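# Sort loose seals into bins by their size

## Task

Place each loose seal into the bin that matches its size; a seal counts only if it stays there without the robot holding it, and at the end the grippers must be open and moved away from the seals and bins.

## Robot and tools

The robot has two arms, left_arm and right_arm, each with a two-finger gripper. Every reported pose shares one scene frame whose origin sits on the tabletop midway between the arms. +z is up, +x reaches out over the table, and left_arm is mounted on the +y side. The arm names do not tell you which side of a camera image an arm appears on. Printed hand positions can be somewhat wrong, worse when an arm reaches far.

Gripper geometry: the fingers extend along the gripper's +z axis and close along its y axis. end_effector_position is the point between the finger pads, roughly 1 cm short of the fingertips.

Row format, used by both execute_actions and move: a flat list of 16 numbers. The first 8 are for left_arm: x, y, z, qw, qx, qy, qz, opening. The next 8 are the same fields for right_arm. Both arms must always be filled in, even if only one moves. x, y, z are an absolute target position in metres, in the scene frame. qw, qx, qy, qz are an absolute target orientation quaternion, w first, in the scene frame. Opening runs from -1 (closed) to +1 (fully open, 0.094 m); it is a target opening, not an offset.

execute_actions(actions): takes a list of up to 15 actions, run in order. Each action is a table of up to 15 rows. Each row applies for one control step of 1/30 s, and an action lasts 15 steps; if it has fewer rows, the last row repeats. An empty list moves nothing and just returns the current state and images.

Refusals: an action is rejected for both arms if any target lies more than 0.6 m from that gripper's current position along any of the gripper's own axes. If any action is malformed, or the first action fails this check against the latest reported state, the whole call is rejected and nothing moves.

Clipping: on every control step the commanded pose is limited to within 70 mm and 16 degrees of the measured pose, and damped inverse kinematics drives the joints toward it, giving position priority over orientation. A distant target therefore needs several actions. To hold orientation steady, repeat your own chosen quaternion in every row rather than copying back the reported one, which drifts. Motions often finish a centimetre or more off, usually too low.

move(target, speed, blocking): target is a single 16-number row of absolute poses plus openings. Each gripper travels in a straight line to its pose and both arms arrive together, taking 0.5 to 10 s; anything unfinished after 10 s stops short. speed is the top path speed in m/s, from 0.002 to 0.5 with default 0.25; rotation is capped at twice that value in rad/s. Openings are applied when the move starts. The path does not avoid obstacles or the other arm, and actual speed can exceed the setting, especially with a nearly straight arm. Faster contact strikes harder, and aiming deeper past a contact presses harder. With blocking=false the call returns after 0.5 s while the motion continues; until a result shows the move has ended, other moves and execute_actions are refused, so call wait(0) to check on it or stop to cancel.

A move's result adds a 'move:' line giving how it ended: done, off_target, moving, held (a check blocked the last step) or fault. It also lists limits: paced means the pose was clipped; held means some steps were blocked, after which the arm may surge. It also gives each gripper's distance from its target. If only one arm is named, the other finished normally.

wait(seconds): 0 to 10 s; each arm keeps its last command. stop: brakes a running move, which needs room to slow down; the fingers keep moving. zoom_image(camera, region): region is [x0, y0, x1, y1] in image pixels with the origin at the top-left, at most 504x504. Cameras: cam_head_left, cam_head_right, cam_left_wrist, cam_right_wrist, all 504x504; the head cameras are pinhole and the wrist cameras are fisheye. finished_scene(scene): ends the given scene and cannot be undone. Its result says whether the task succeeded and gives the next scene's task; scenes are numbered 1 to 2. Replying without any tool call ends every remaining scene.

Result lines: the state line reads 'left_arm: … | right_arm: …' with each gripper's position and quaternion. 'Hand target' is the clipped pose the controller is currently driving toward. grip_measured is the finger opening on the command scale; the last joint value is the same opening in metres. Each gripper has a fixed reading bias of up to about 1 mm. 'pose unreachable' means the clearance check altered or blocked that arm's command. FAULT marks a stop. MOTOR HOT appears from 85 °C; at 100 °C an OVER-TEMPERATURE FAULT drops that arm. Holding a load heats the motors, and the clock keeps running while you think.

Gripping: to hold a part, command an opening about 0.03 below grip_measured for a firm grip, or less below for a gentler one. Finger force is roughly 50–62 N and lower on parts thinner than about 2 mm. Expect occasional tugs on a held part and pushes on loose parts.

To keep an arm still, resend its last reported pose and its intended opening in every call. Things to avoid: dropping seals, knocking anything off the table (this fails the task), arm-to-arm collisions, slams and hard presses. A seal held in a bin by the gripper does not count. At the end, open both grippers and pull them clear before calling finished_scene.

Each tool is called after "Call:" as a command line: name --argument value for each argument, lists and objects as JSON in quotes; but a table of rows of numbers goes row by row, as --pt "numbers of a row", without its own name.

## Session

Call:
execute_actions --actions '[]'

Scene clock: 0.00 s.
left_arm: end_effector_position=(+0.1412, +0.0524, +0.2758) grip_measured=+1.000 end_effector_quat_wxyz=(+0.152, +0.962, +0.023, +0.227) | right_arm: end_effector_position=(+0.6285, -0.5281, +0.1449) grip_measured=+1.000 end_effector_quat_wxyz=(+0.239, +0.320, +0.705, +0.585)
Joint positions: left_arm=[-1.294  0.905  0.952 -1.154 -0.314  1.977  0.094] | right_arm=[-0.555  1.937  1.264  0.066 -1.212  1.033  0.094]
Joint velocities: left_arm=[-0.005  0.005 -0.002 -0.007 -0.037 -0.022  0.   ] | right_arm=[-0.024 -0.005 -0.002 -0.012  0.037 -0.022  0.   ]
Motor temperatures (°C, as the motors report them): left_arm=[26 27 27 24 23 23] | right_arm=[24 24 24 27 26 24]
Hand target (left_arm): +0.144, +0.046, +0.293; +0.169, +0.957, +0.026, +0.234
Hand target (right_arm): +0.635, -0.532, +0.155; +0.249, +0.312, +0.706, +0.584

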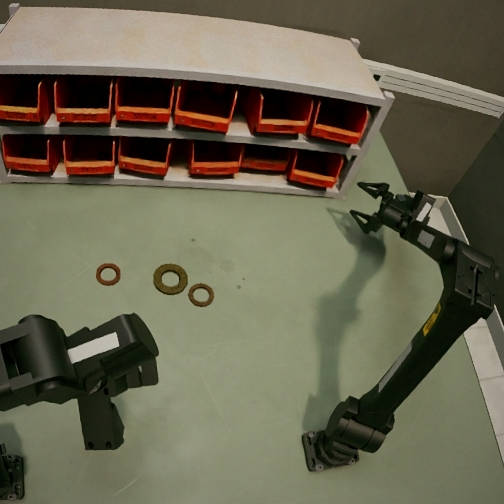

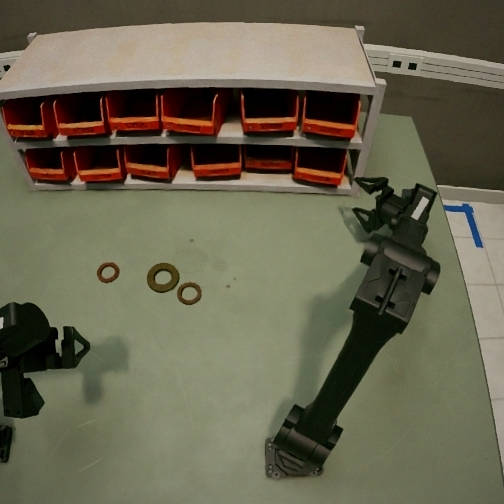

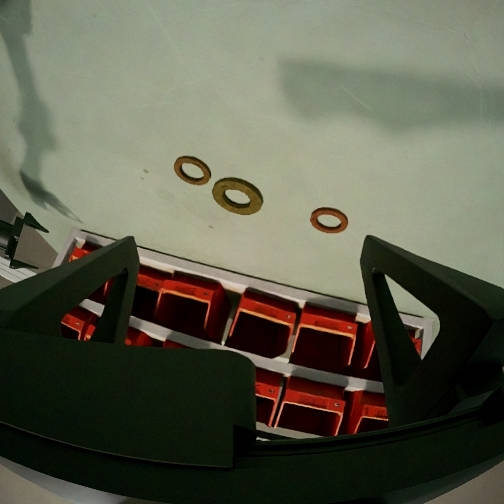

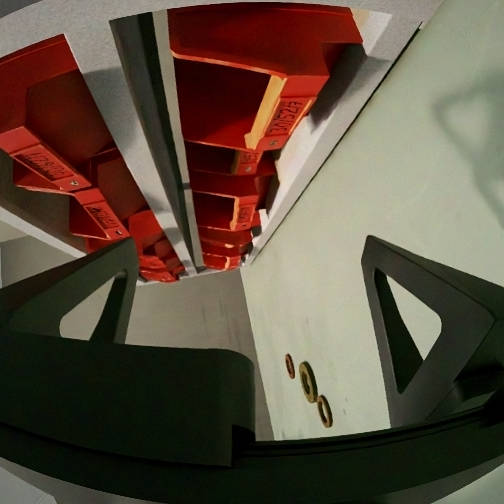

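Call:
move --target '[0.2,0.1,0.28,0.212,0.554,0.791,-0.149,1, 0.5,-0.42,0.2,0.5,0.1,0.75,0.4,1]' --speed 0.4

Call:
move --target '[0.45,0.2,0.25,0.68,0,0.733,0,1, 0.45,-0.27,0.24,0.68,0,0.733,0,1]' --speed 0.4

Call:
zoom_image --camera "cam_head_left" --region '[85, 250, 225, 320]'

Scene clock: 4.90 s.
left_arm: end_effector_position=(+0.1944, +0.1049, +0.2678) grip_measured=+1.000 end_effector_quat_wxyz=(+0.194, +0.565, +0.790, -0.139) | right_arm: end_effector_position=(+0.5019, -0.4205, +0.1952) grip_measured=+1.000 end_effector_quat_wxyz=(+0.493, +0.112, +0.760, +0.408)
Joint positions: left_arm=[-0.774  0.908  0.952 -1.2    0.254  0.516  0.094] | right_arm=[-0.439  1.446  0.675  0.467 -0.921  0.594  0.094]
Joint velocities: left_arm=[ 0.005 -0.005  0.007 -0.012  0.081 -0.066  0.   ] | right_arm=[ 0.005 -0.005 -0.002 -0.007 -0.095 -0.051  0.   ]
Motor temperatures (°C, as the motors report them): left_arm=[26 27 28 24 23 23] | right_arm=[24 24 24 27 26 24]
Hand target (left_arm): +0.202, +0.101, +0.279; +0.213, +0.556, +0.791, -0.142
Hand target (right_arm): +0.502, -0.418, +0.203; +0.504, +0.100, +0.757, +0.404
Off the commanded pose (left_arm): 0.014 m, 3 deg.
Off the commanded pose (right_arm): 0.005 m, 2 deg.
move: off_target (left_arm)

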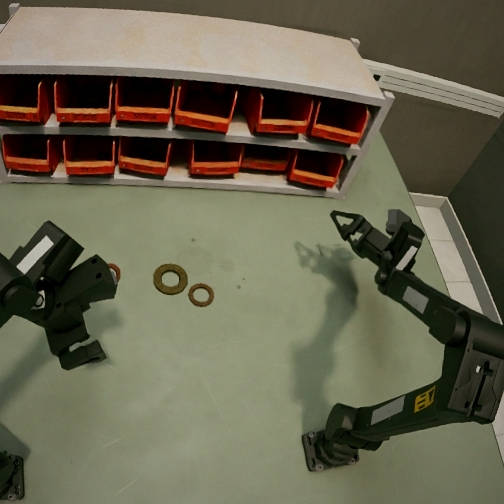

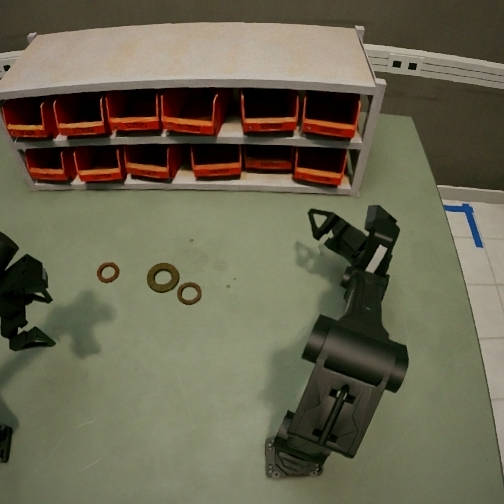

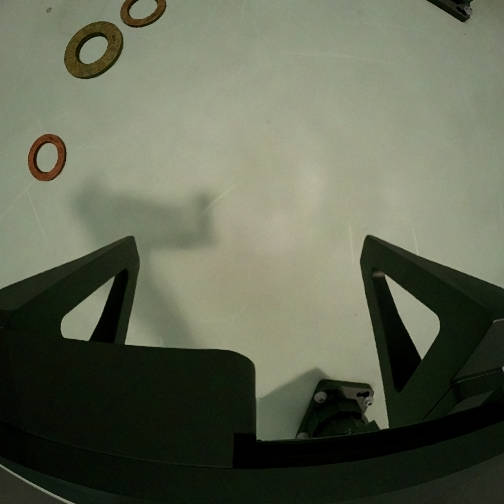

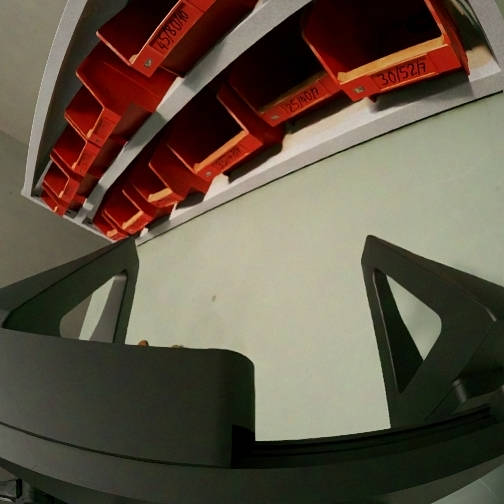

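Scene clock: 7.43 s.
left_arm: end_effector_position=(+0.4453, +0.1951, +0.2418) grip_measured=+1.000 end_effector_quat_wxyz=(+0.666, +0.012, +0.746, +0.011) | right_arm: end_effector_position=(+0.4530, -0.2648, +0.2393) grip_measured=+1.000 end_effector_quat_wxyz=(+0.676, +0.004, +0.737, +0.005)
Joint positions: left_arm=[-0.542  1.248  0.566  0.558 -0.438 -0.02   0.094] | right_arm=[0.278 1.142 0.456 0.596 0.315 0.041 0.094]
Joint velocities: left_arm=[-0.015 -0.005  0.007 -0.017  0.037  0.007  0.   ] | right_arm=[ 0.005 -0.015 -0.007 -0.002  0.066 -0.022  0.   ]
Motor temperatures (°C, as the motors report them): left_arm=[26 27 28 24 23 23] | right_arm=[24 24 25 27 26 24]
Hand target (left_arm): +0.450, +0.198, +0.253; +0.678, -0.002, +0.735, +0.005
Hand target (right_arm): +0.452, -0.264, +0.242; +0.681, +0.002, +0.732, +0.003
Off the commanded pose (left_arm): 0.011 m, 3 deg.
Off the commanded pose (right_arm): 0.006 m, 1 deg.
move: off_target (left_arm)

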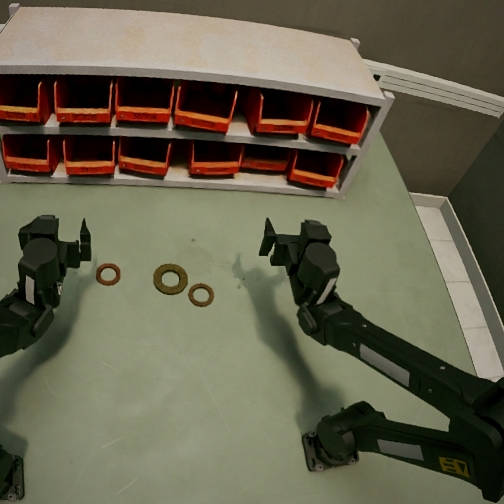

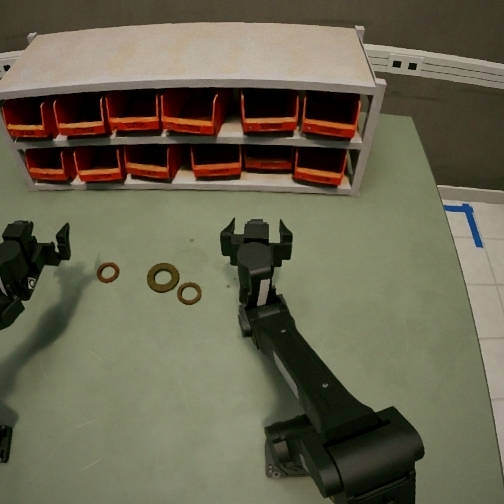

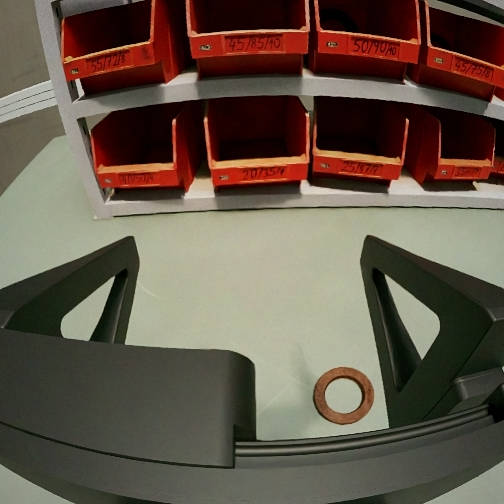

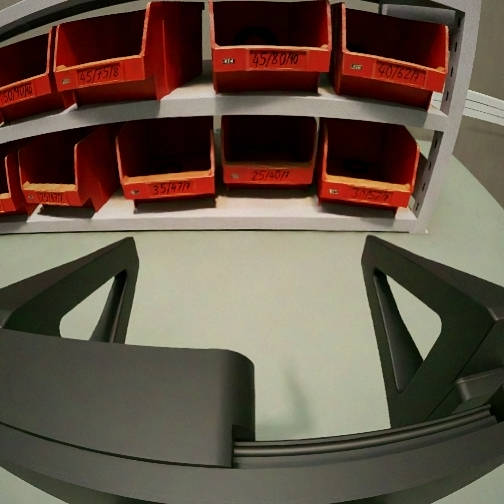

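Region (85, 250, 225, 320) of cam_head_left's 504x504 image, scaled by 3.600, with more detail than that image has.

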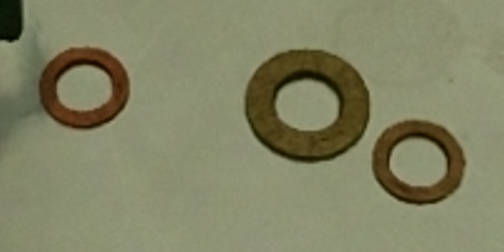

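Call:
move --target '[0.4,0.2,0.2,0.5,0.2,0.83,-0.12,-0.2, 0.41,-0.097,0.05,0.4,0,0.916,0,0.62]'

Scene clock: 10.60 s.
left_arm: end_effector_position=(+0.3942, +0.1998, +0.1750) grip_measured=-0.198 end_effector_quat_wxyz=(+0.483, +0.201, +0.844, -0.121) | right_arm: end_effector_position=(+0.3985, -0.1071, +0.0341) grip_measured=+0.621 end_effector_quat_wxyz=(+0.388, -0.001, +0.922, -0.010)
Joint positions: left_arm=[-0.337  1.101  0.553  0.005  0.211  0.112  0.038] | right_arm=[ 0.706  1.566  0.681 -0.053  0.523  0.57   0.076]
Joint velocities: left_arm=[ 0.005 -0.005 -0.002 -0.007 -0.022  0.051  0.   ] | right_arm=[-0.005 -0.005 -0.017  0.012  0.007 -0.007 -0.001]
Motor temperatures (°C, as the motors report them): left_arm=[26 27 28 24 23 23] | right_arm=[24 24 25 27 26 24]
Hand target (left_arm): +0.402, +0.201, +0.200; +0.503, +0.204, +0.832, -0.117
Hand target (right_arm): +0.411, -0.094, +0.046; +0.397, +0.006, +0.918, +0.001
Off the commanded pose (left_arm): 0.026 m, 3 deg.
Off the commanded pose (right_arm): 0.022 m, 2 deg.
move: off_target (left_arm, right_arm)

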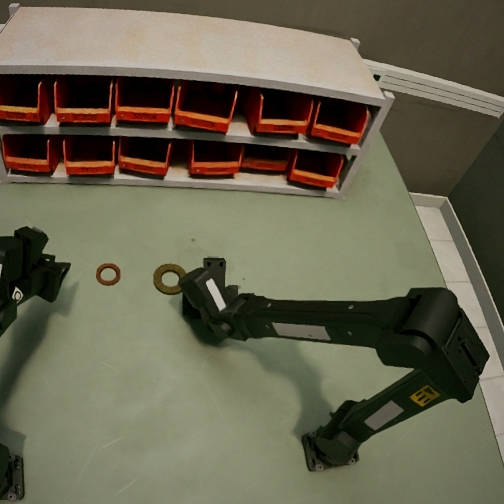

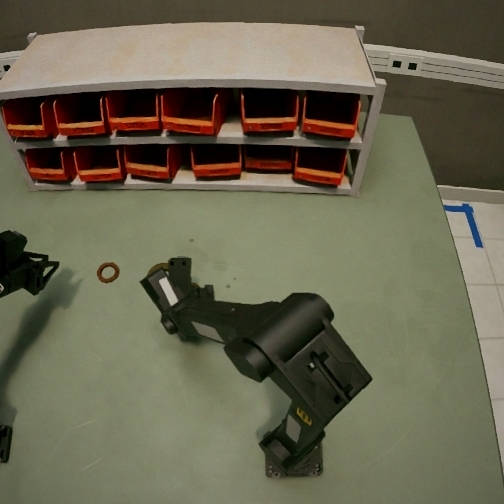

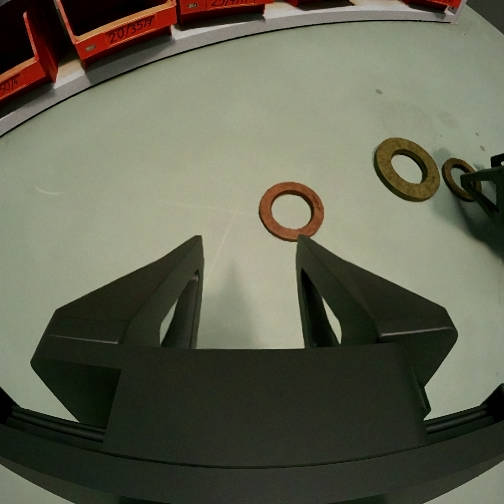

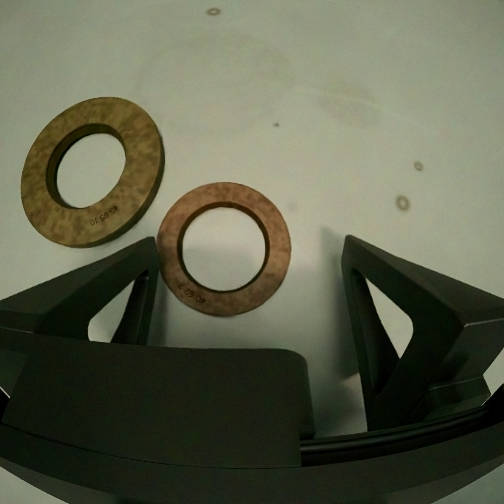

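Call:
move --target '[0.4,0.2,0.2,0.5,0.2,0.83,-0.12,-0.2, 0.414,-0.085,0.032,0.4,0,0.916,0,0.58]' --speed 0.04

Call:
zoom_image --camera "cam_right_wrist" --region '[30, 130, 230, 330]'

Scene clock: 12.43 s.
left_arm: end_effector_position=(+0.3931, +0.2001, +0.1787) grip_measured=-0.198 end_effector_quat_wxyz=(+0.485, +0.201, +0.842, -0.121) | right_arm: end_effector_position=(+0.4000, -0.1028, +0.0225) grip_measured=+0.581 end_effector_quat_wxyz=(+0.386, -0.003, +0.922, -0.013)
Joint positions: left_arm=[-0.337  1.09   0.553  0.001  0.211  0.113  0.038] | right_arm=[ 0.713  1.606  0.689 -0.031  0.528  0.573  0.074]
Joint velocities: left_arm=[-0.005 -0.015  0.002 -0.002  0.022 -0.051 -0.   ] | right_arm=[-0.005  0.005  0.007  0.002  0.066 -0.037  0.001]
Motor temperatures (°C, as the motors report them): left_arm=[26 27 29 24 23 23] | right_arm=[24 24 25 27 26 24]
Hand target (left_arm): +0.399, +0.200, +0.200; +0.502, +0.200, +0.833, -0.120
Hand target (right_arm): +0.413, -0.086, +0.032; +0.400, -0.000, +0.917, +0.000
Off the commanded pose (left_arm): 0.022 m, 2 deg.
Off the commanded pose (right_arm): 0.024 m, 2 deg.
move: off_target (left_arm, right_arm)

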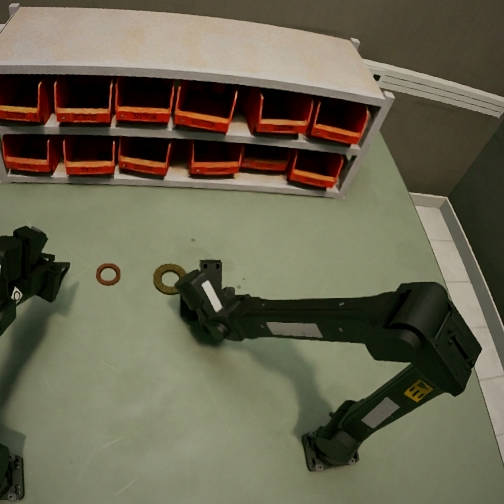

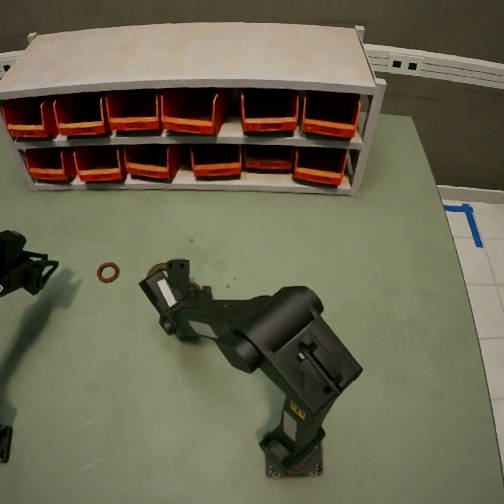

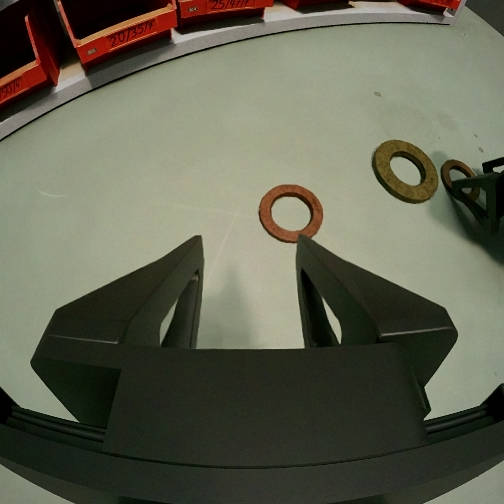

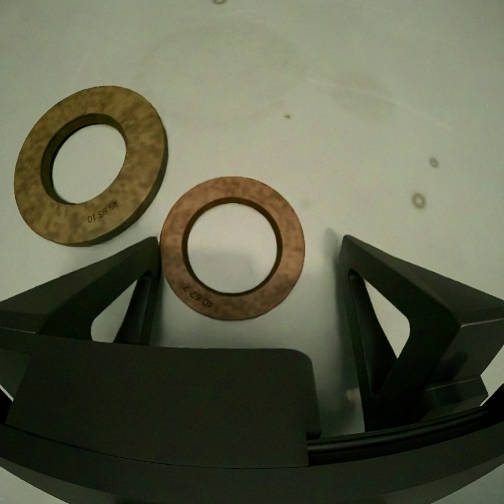

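Region (30, 130, 230, 330) of cam_right_wrist's 504x504 image, scaled by 2.520, with more detail than that image has.

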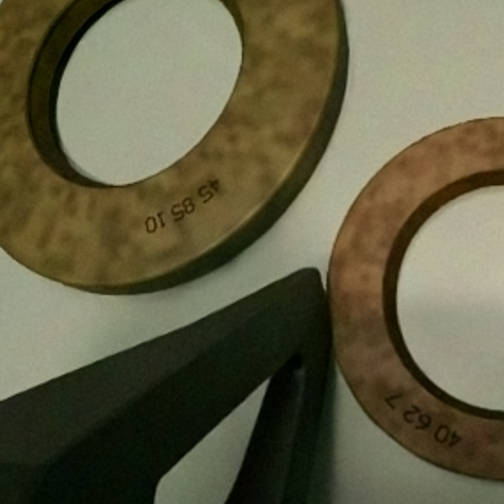

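Call:
execute_actions --actions '[[[0.4,0.2,0.2,0.5,0.2,0.83,-0.12,-0.2, 0.414,-0.078,0.029,0.4,0,0.916,0,0.58]],[[0.4,0.2,0.2,0.5,0.2,0.83,-0.12,-0.2, 0.413,-0.078,0.016,0.4,0,0.916,0,0.58]]]'

Scene clock: 14.47 s.
left_arm: end_effector_position=(+0.3931, +0.2001, +0.1787) grip_measured=-0.198 end_effector_quat_wxyz=(+0.485, +0.201, +0.842, -0.121) | right_arm: end_effector_position=(+0.4044, -0.0906, +0.0155) grip_measured=+0.581 end_effector_quat_wxyz=(+0.395, -0.002, +0.919, -0.007)
Joint positions: left_arm=[-0.337  1.09   0.553  0.001  0.211  0.113  0.038] | right_arm=[0.728 1.649 0.705 0.014 0.538 0.583 0.074]
Joint velocities: left_arm=[-0.015 -0.005 -0.017 -0.012  0.007  0.007  0.001] | right_arm=[-0.015 -0.015 -0.007  0.002 -0.066 -0.022 -0.   ]
Motor temperatures (°C, as the motors report them): left_arm=[26 27 29 24 23 23] | right_arm=[24 24 25 27 26 24]
Hand target (left_arm): +0.399, +0.200, +0.200; +0.502, +0.200, +0.833, -0.120
Hand target (right_arm): +0.412, -0.078, +0.016; +0.400, -0.001, +0.917, -0.000
Off the commanded pose (left_arm): 0.022 m, 2 deg.
Off the commanded pose (right_arm): 0.015 m, 1 deg.

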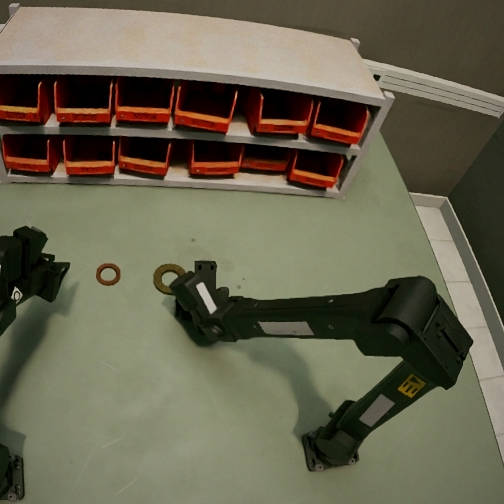

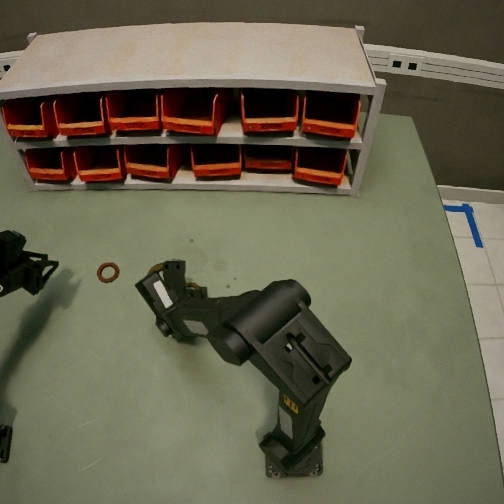

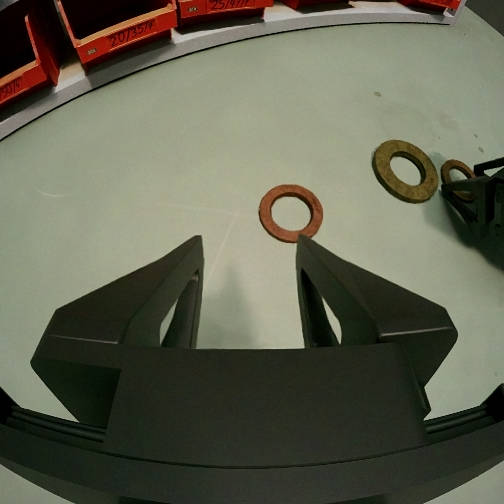

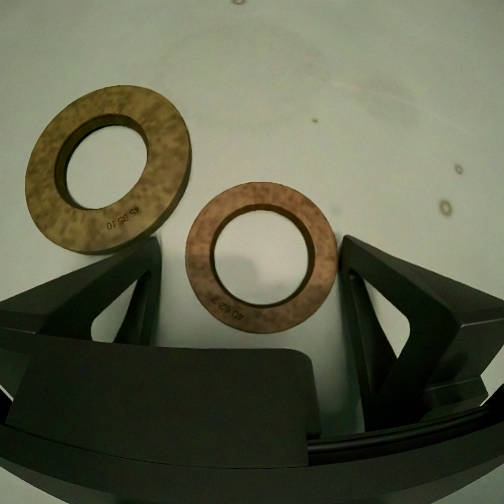

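Call:
execute_actions --actions '[[[0.4,0.2,0.2,0.5,0.2,0.83,-0.12,-0.2, 0.413,-0.078,0.014,0.4,0,0.916,0,0.26]]]'

Call:
move --target '[0.4,0.2,0.2,0.5,0.2,0.83,-0.12,-0.2, 0.42,-0.11,0.09,0.4,0,0.916,0,0.26]' --speed 0.12

Scene clock: 16.00 s.
left_arm: end_effector_position=(+0.3931, +0.2001, +0.1787) grip_measured=-0.198 end_effector_quat_wxyz=(+0.485, +0.201, +0.842, -0.121) | right_arm: end_effector_position=(+0.4048, -0.0903, +0.0152) grip_measured=+0.277 end_effector_quat_wxyz=(+0.396, -0.001, +0.918, -0.007)
Joint positions: left_arm=[-0.337  1.09   0.553  0.001  0.211  0.113  0.038] | right_arm=[0.729 1.651 0.705 0.019 0.54  0.583 0.06 ]
Joint velocities: left_arm=[-0.015 -0.005 -0.002 -0.002 -0.037 -0.022 -0.   ] | right_arm=[ 0.015  0.015 -0.022 -0.022  0.007 -0.007  0.001]
Motor temperatures (°C, as the motors report them): left_arm=[26 27 29 24 23 23] | right_arm=[24 24 25 27 26 24]
Hand target (left_arm): +0.399, +0.200, +0.200; +0.502, +0.200, +0.833, -0.120
Hand target (right_arm): +0.413, -0.078, +0.014; +0.400, +0.000, +0.916, +0.000
Off the commanded pose (left_arm): 0.022 m, 2 deg.
Off the commanded pose (right_arm): 0.015 m, 1 deg.

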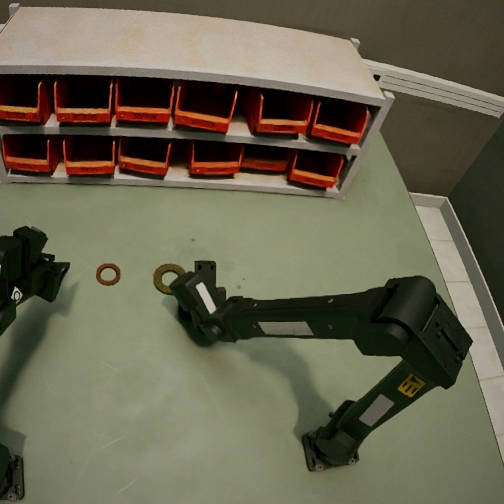

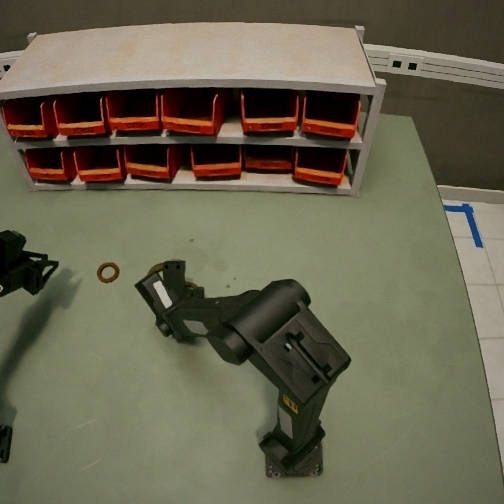

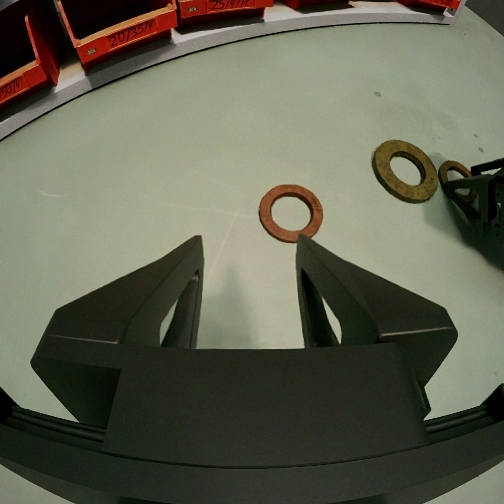

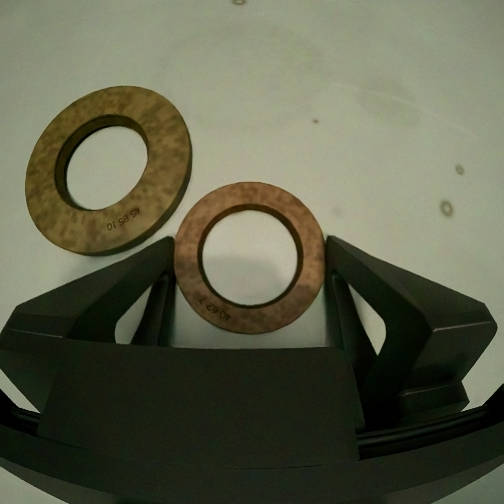

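Scene clock: 17.03 s.
left_arm: end_effector_position=(+0.3931, +0.2001, +0.1787) grip_measured=-0.198 end_effector_quat_wxyz=(+0.485, +0.201, +0.842, -0.121) | right_arm: end_effector_position=(+0.4061, -0.1195, +0.0724) grip_measured=+0.277 end_effector_quat_wxyz=(+0.388, -0.003, +0.922, -0.010)
Joint positions: left_arm=[-0.337  1.09   0.553  0.001  0.211  0.113  0.038] | right_arm=[ 0.667  1.464  0.705 -0.16   0.498  0.53   0.06 ]
Joint velocities: left_arm=[ 0.005 -0.005 -0.007 -0.017 -0.037 -0.037  0.   ] | right_arm=[-0.015  0.005 -0.012 -0.002  0.007  0.007  0.   ]
Motor temperatures (°C, as the motors report them): left_arm=[26 27 29 24 23 23] | right_arm=[24 24 25 27 26 24]
Hand target (left_arm): +0.399, +0.200, +0.200; +0.502, +0.200, +0.833, -0.120
Hand target (right_arm): +0.419, -0.111, +0.092; +0.401, -0.000, +0.916, -0.000
Off the commanded pose (left_arm): 0.022 m, 2 deg.
Off the commanded pose (right_arm): 0.024 m, 2 deg.
move: off_target (left_arm, right_arm)

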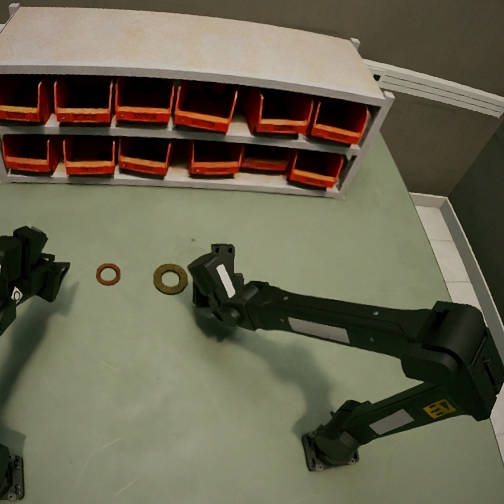

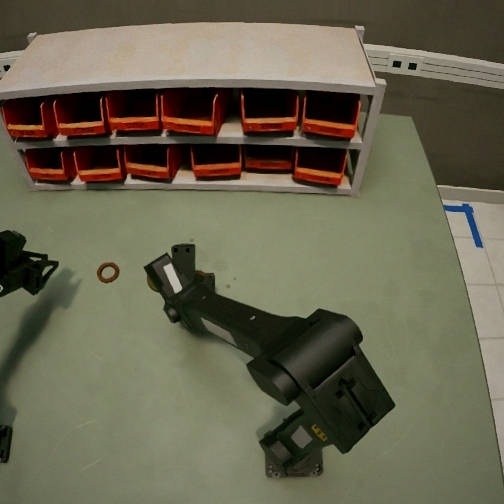

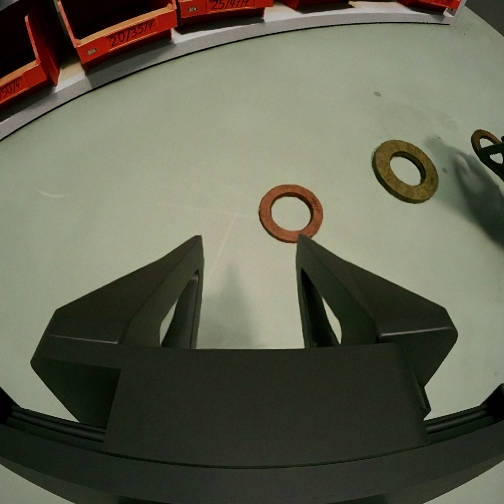

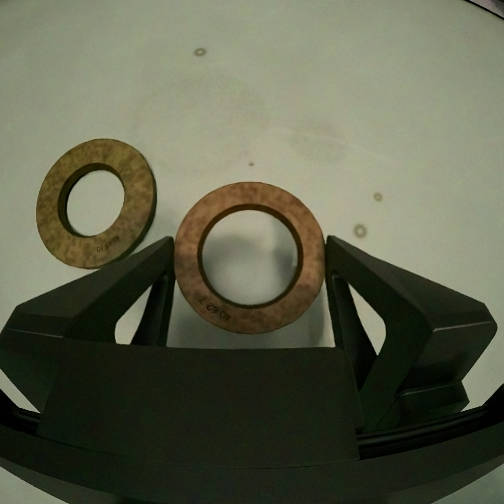

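Call:
move --target '[0.442,-0.083,0.08,0.38,0.35,0.841,-0.159,-0.2, 0.67,-0.435,0.355,0.67,0,0.742,0,0.25]'

Scene clock: 21.00 s.
left_arm: end_effector_position=(+0.4239, -0.0723, +0.0642) grip_measured=-0.198 end_effector_quat_wxyz=(+0.370, +0.354, +0.845, -0.158) | right_arm: end_effector_position=(+0.6508, -0.4443, +0.3312) grip_measured=+0.272 end_effector_quat_wxyz=(+0.653, -0.001, +0.757, +0.002)
Joint positions: left_arm=[-0.821  1.741  0.987  0.008  0.06   0.049  0.038] | right_arm=[-0.22   1.496  1.104  0.242 -0.181 -0.026  0.06 ]
Joint velocities: left_arm=[-0.005  0.005 -0.002 -0.002  0.022  0.066 -0.001] | right_arm=[-0.015  0.005 -0.022 -0.002  0.022  0.007 -0.001]
Motor temperatures (°C, as the motors report them): left_arm=[26 27 30 24 23 23] | right_arm=[24 24 26 27 26 24]
Hand target (left_arm): +0.438, -0.087, +0.080; +0.382, +0.348, +0.840, -0.166
Hand target (right_arm): +0.664, -0.444, +0.357; +0.673, -0.008, +0.739, -0.001
Off the commanded pose (left_arm): 0.026 m, 1 deg.
Off the commanded pose (right_arm): 0.032 m, 3 deg.
move: off_target (left_arm, right_arm)

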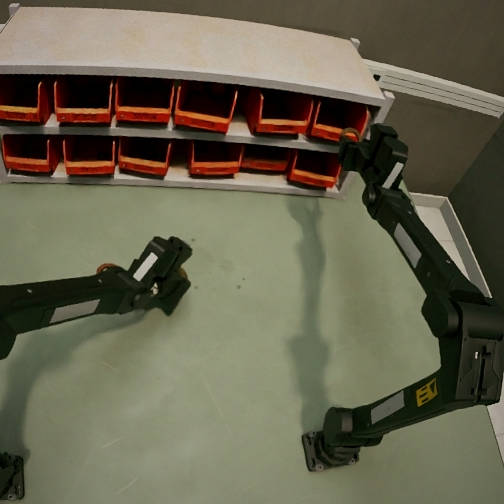

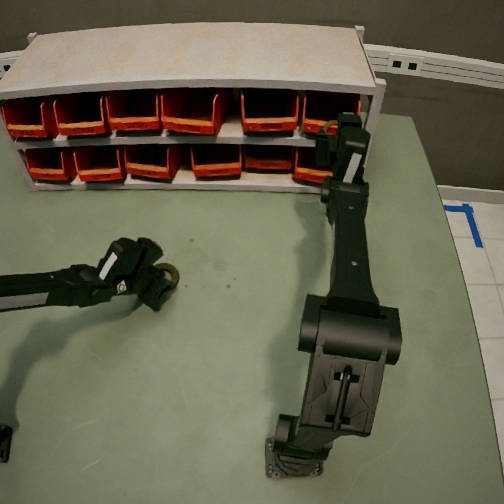

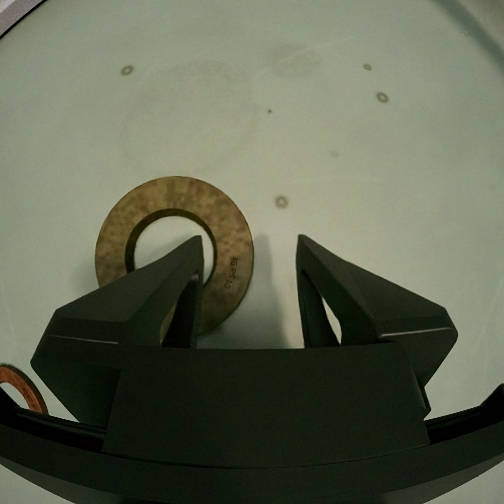

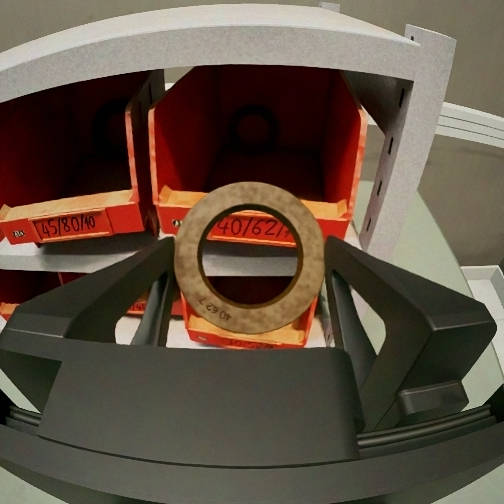

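Call:
move --target '[0.443,-0.072,0.045,0.38,0.35,0.841,-0.159,-0.2, 0.75,-0.447,0.352,0.68,0,0.733,0,0.25]' --speed 0.07

Scene clock: 23.57 s.
left_arm: end_effector_position=(+0.4318, -0.0694, +0.0435) grip_measured=-0.198 end_effector_quat_wxyz=(+0.368, +0.349, +0.847, -0.158) | right_arm: end_effector_position=(+0.7319, -0.4505, +0.3225) grip_measured=+0.272 end_effector_quat_wxyz=(+0.658, +0.001, +0.753, +0.000)
Joint positions: left_arm=[-0.807  1.79   0.987  0.055  0.068  0.049  0.038] | right_arm=[-0.204  1.704  1.326  0.242 -0.16  -0.02   0.06 ]
Joint velocities: left_arm=[-0.005 -0.005 -0.002  0.007 -0.037  0.066  0.001] | right_arm=[ 0.005  0.005 -0.012  0.002 -0.007 -0.037 -0.   ]
Motor temperatures (°C, as the motors report them): left_arm=[26 27 30 24 23 23] | right_arm=[24 25 27 27 26 24]
Hand target (left_arm): +0.443, -0.072, +0.045; +0.380, +0.350, +0.841, -0.159
Hand target (right_arm): +0.747, -0.448, +0.351; +0.680, -0.001, +0.733, +0.000
Off the commanded pose (left_arm): 0.012 m, 2 deg.
Off the commanded pose (right_arm): 0.035 m, 3 deg.
move: off_target (left_arm, right_arm)

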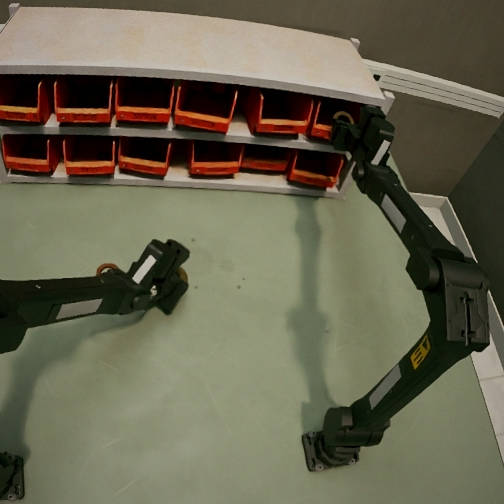

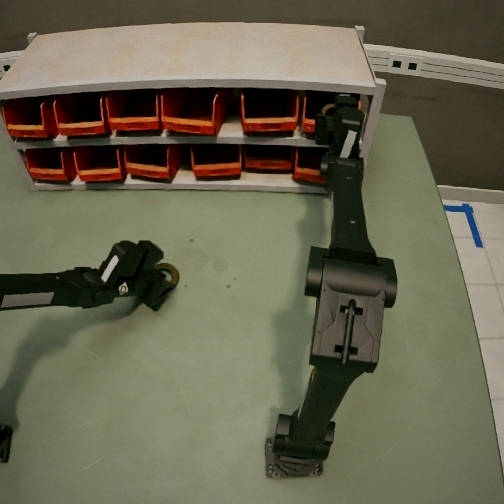

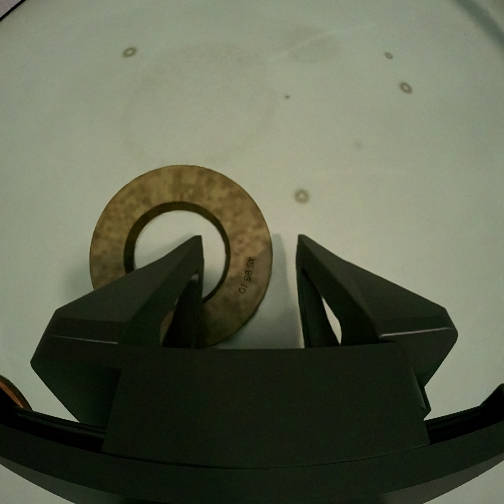

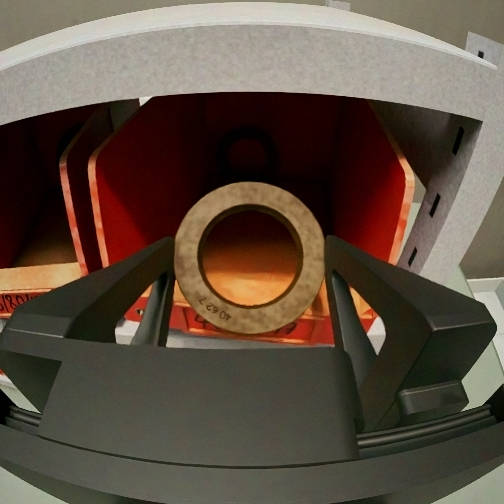

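Call:
move --target '[0.441,-0.072,0.022,0.375,0.35,0.843,-0.159,-0.2, 0.793,-0.449,0.35,0.685,0,0.728,0,0.25]' --speed 0.05

Scene clock: 25.87 s.
left_arm: end_effector_position=(+0.4350, -0.0723, +0.0289) grip_measured=-0.198 end_effector_quat_wxyz=(+0.372, +0.349, +0.845, -0.160) | right_arm: end_effector_position=(+0.7762, -0.4532, +0.3253) grip_measured=+0.272 end_effector_quat_wxyz=(+0.669, +0.001, +0.743, -0.001)
Joint positions: left_arm=[-0.807  1.829  0.987  0.102  0.069  0.049  0.038] | right_arm=[-0.196  1.814  1.465  0.242 -0.151 -0.017  0.06 ]
Joint velocities: left_arm=[-0.005 -0.005  0.002 -0.017 -0.037 -0.007  0.   ] | right_arm=[-0.005 -0.005 -0.002 -0.007 -0.095  0.007  0.   ]
Motor temperatures (°C, as the motors report them): left_arm=[26 27 29 25 23 23] | right_arm=[24 25 27 27 26 24]
Hand target (left_arm): +0.441, -0.072, +0.022; +0.375, +0.350, +0.843, -0.159
Hand target (right_arm): +0.790, -0.450, +0.349; +0.685, -0.000, +0.728, +0.000
Off the commanded pose (left_arm): 0.009 m, 0 deg.
Off the commanded pose (right_arm): 0.030 m, 3 deg.
move: off_target (right_arm)

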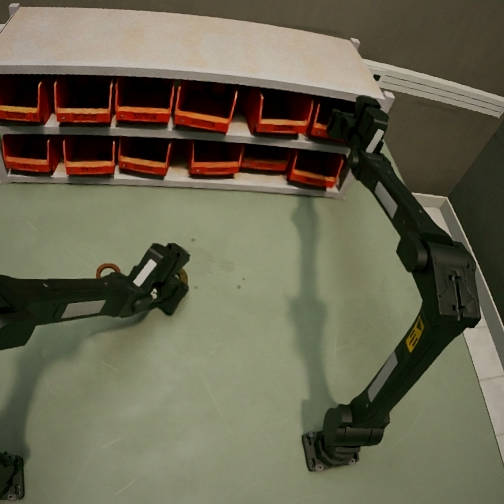

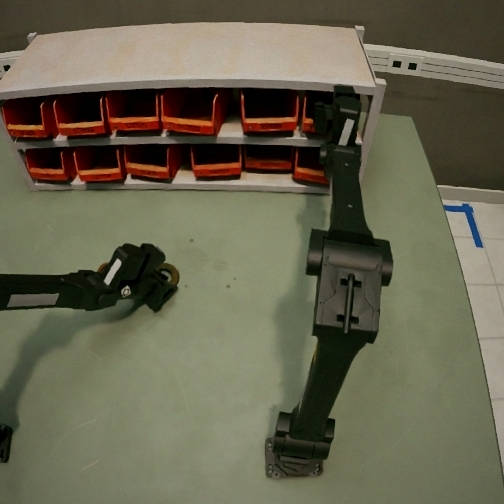

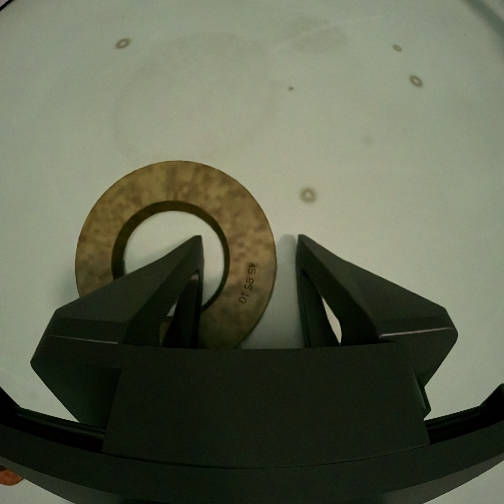

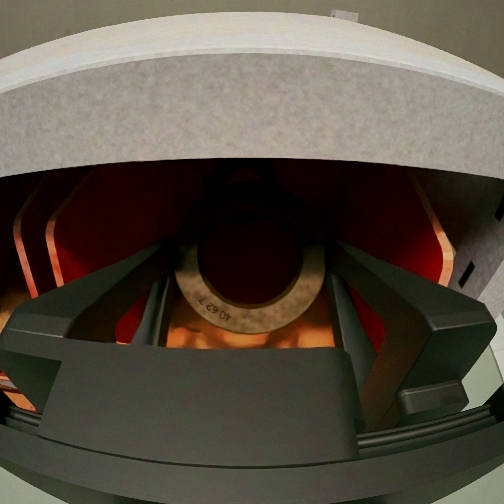

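Call:
execute_actions --actions '[[[0.441,-0.072,0.017,0.375,0.35,0.843,-0.159,-0.2, 0.79,-0.449,0.349,0.685,0,0.728,0,0.35]],[[0.441,-0.072,0.017,0.375,0.35,0.843,-0.159,-0.62, 0.77,-0.449,0.345,0.68,0,0.733,0,0.35]]]'

Scene clock: 27.93 s.
left_arm: end_effector_position=(+0.4375, -0.0735, +0.0292) grip_measured=-0.588 end_effector_quat_wxyz=(+0.378, +0.349, +0.842, -0.162) | right_arm: end_effector_position=(+0.7739, -0.4529, +0.3284) grip_measured=+0.349 end_effector_quat_wxyz=(+0.670, +0.001, +0.742, -0.002)
Joint positions: left_arm=[-0.805  1.835  0.987  0.123  0.07   0.052  0.019] | right_arm=[-0.196  1.806  1.46   0.242 -0.151 -0.017  0.063]
Joint velocities: left_arm=[-0.015 -0.005 -0.002 -0.007 -0.037 -0.037  0.   ] | right_arm=[-0.015 -0.015 -0.027 -0.012  0.037  0.037 -0.   ]
Motor temperatures (°C, as the motors report them): left_arm=[26 28 29 25 23 23] | right_arm=[24 25 27 27 26 24]
Hand target (left_arm): +0.441, -0.072, +0.017; +0.375, +0.350, +0.843, -0.159
Hand target (right_arm): +0.770, -0.449, +0.345; +0.680, -0.000, +0.733, +0.000
Off the commanded pose (left_arm): 0.013 m, 1 deg.
Off the commanded pose (right_arm): 0.017 m, 2 deg.

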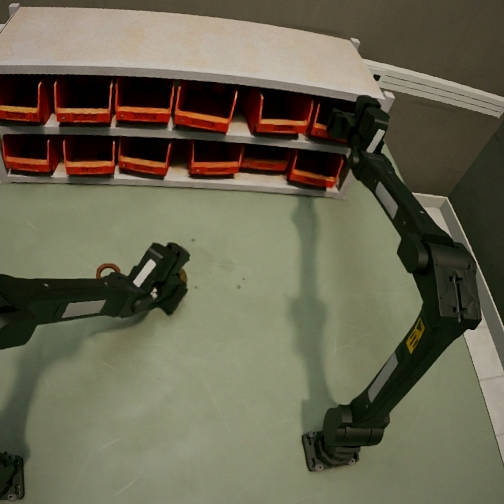

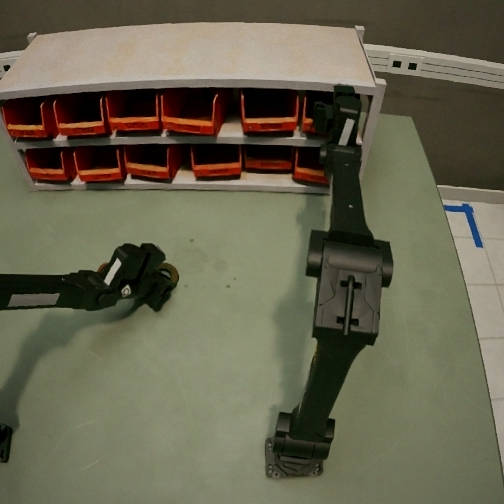

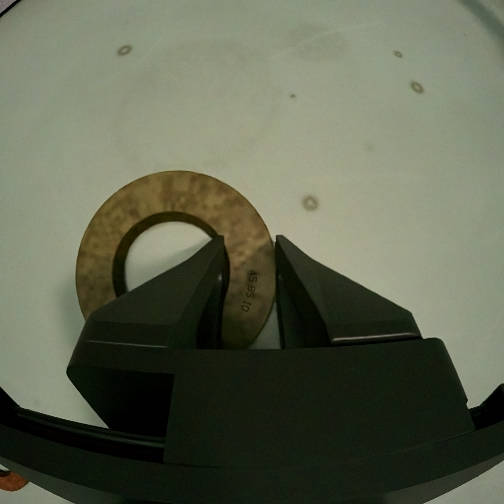

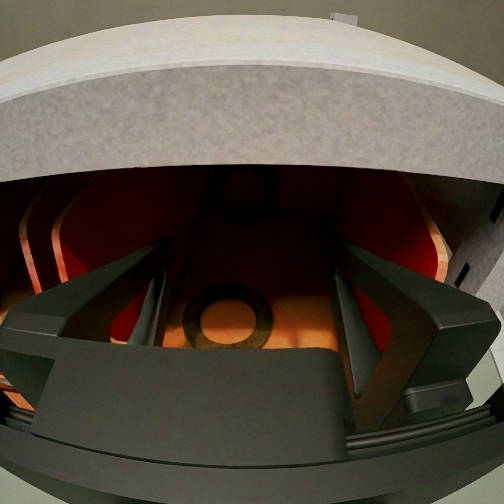

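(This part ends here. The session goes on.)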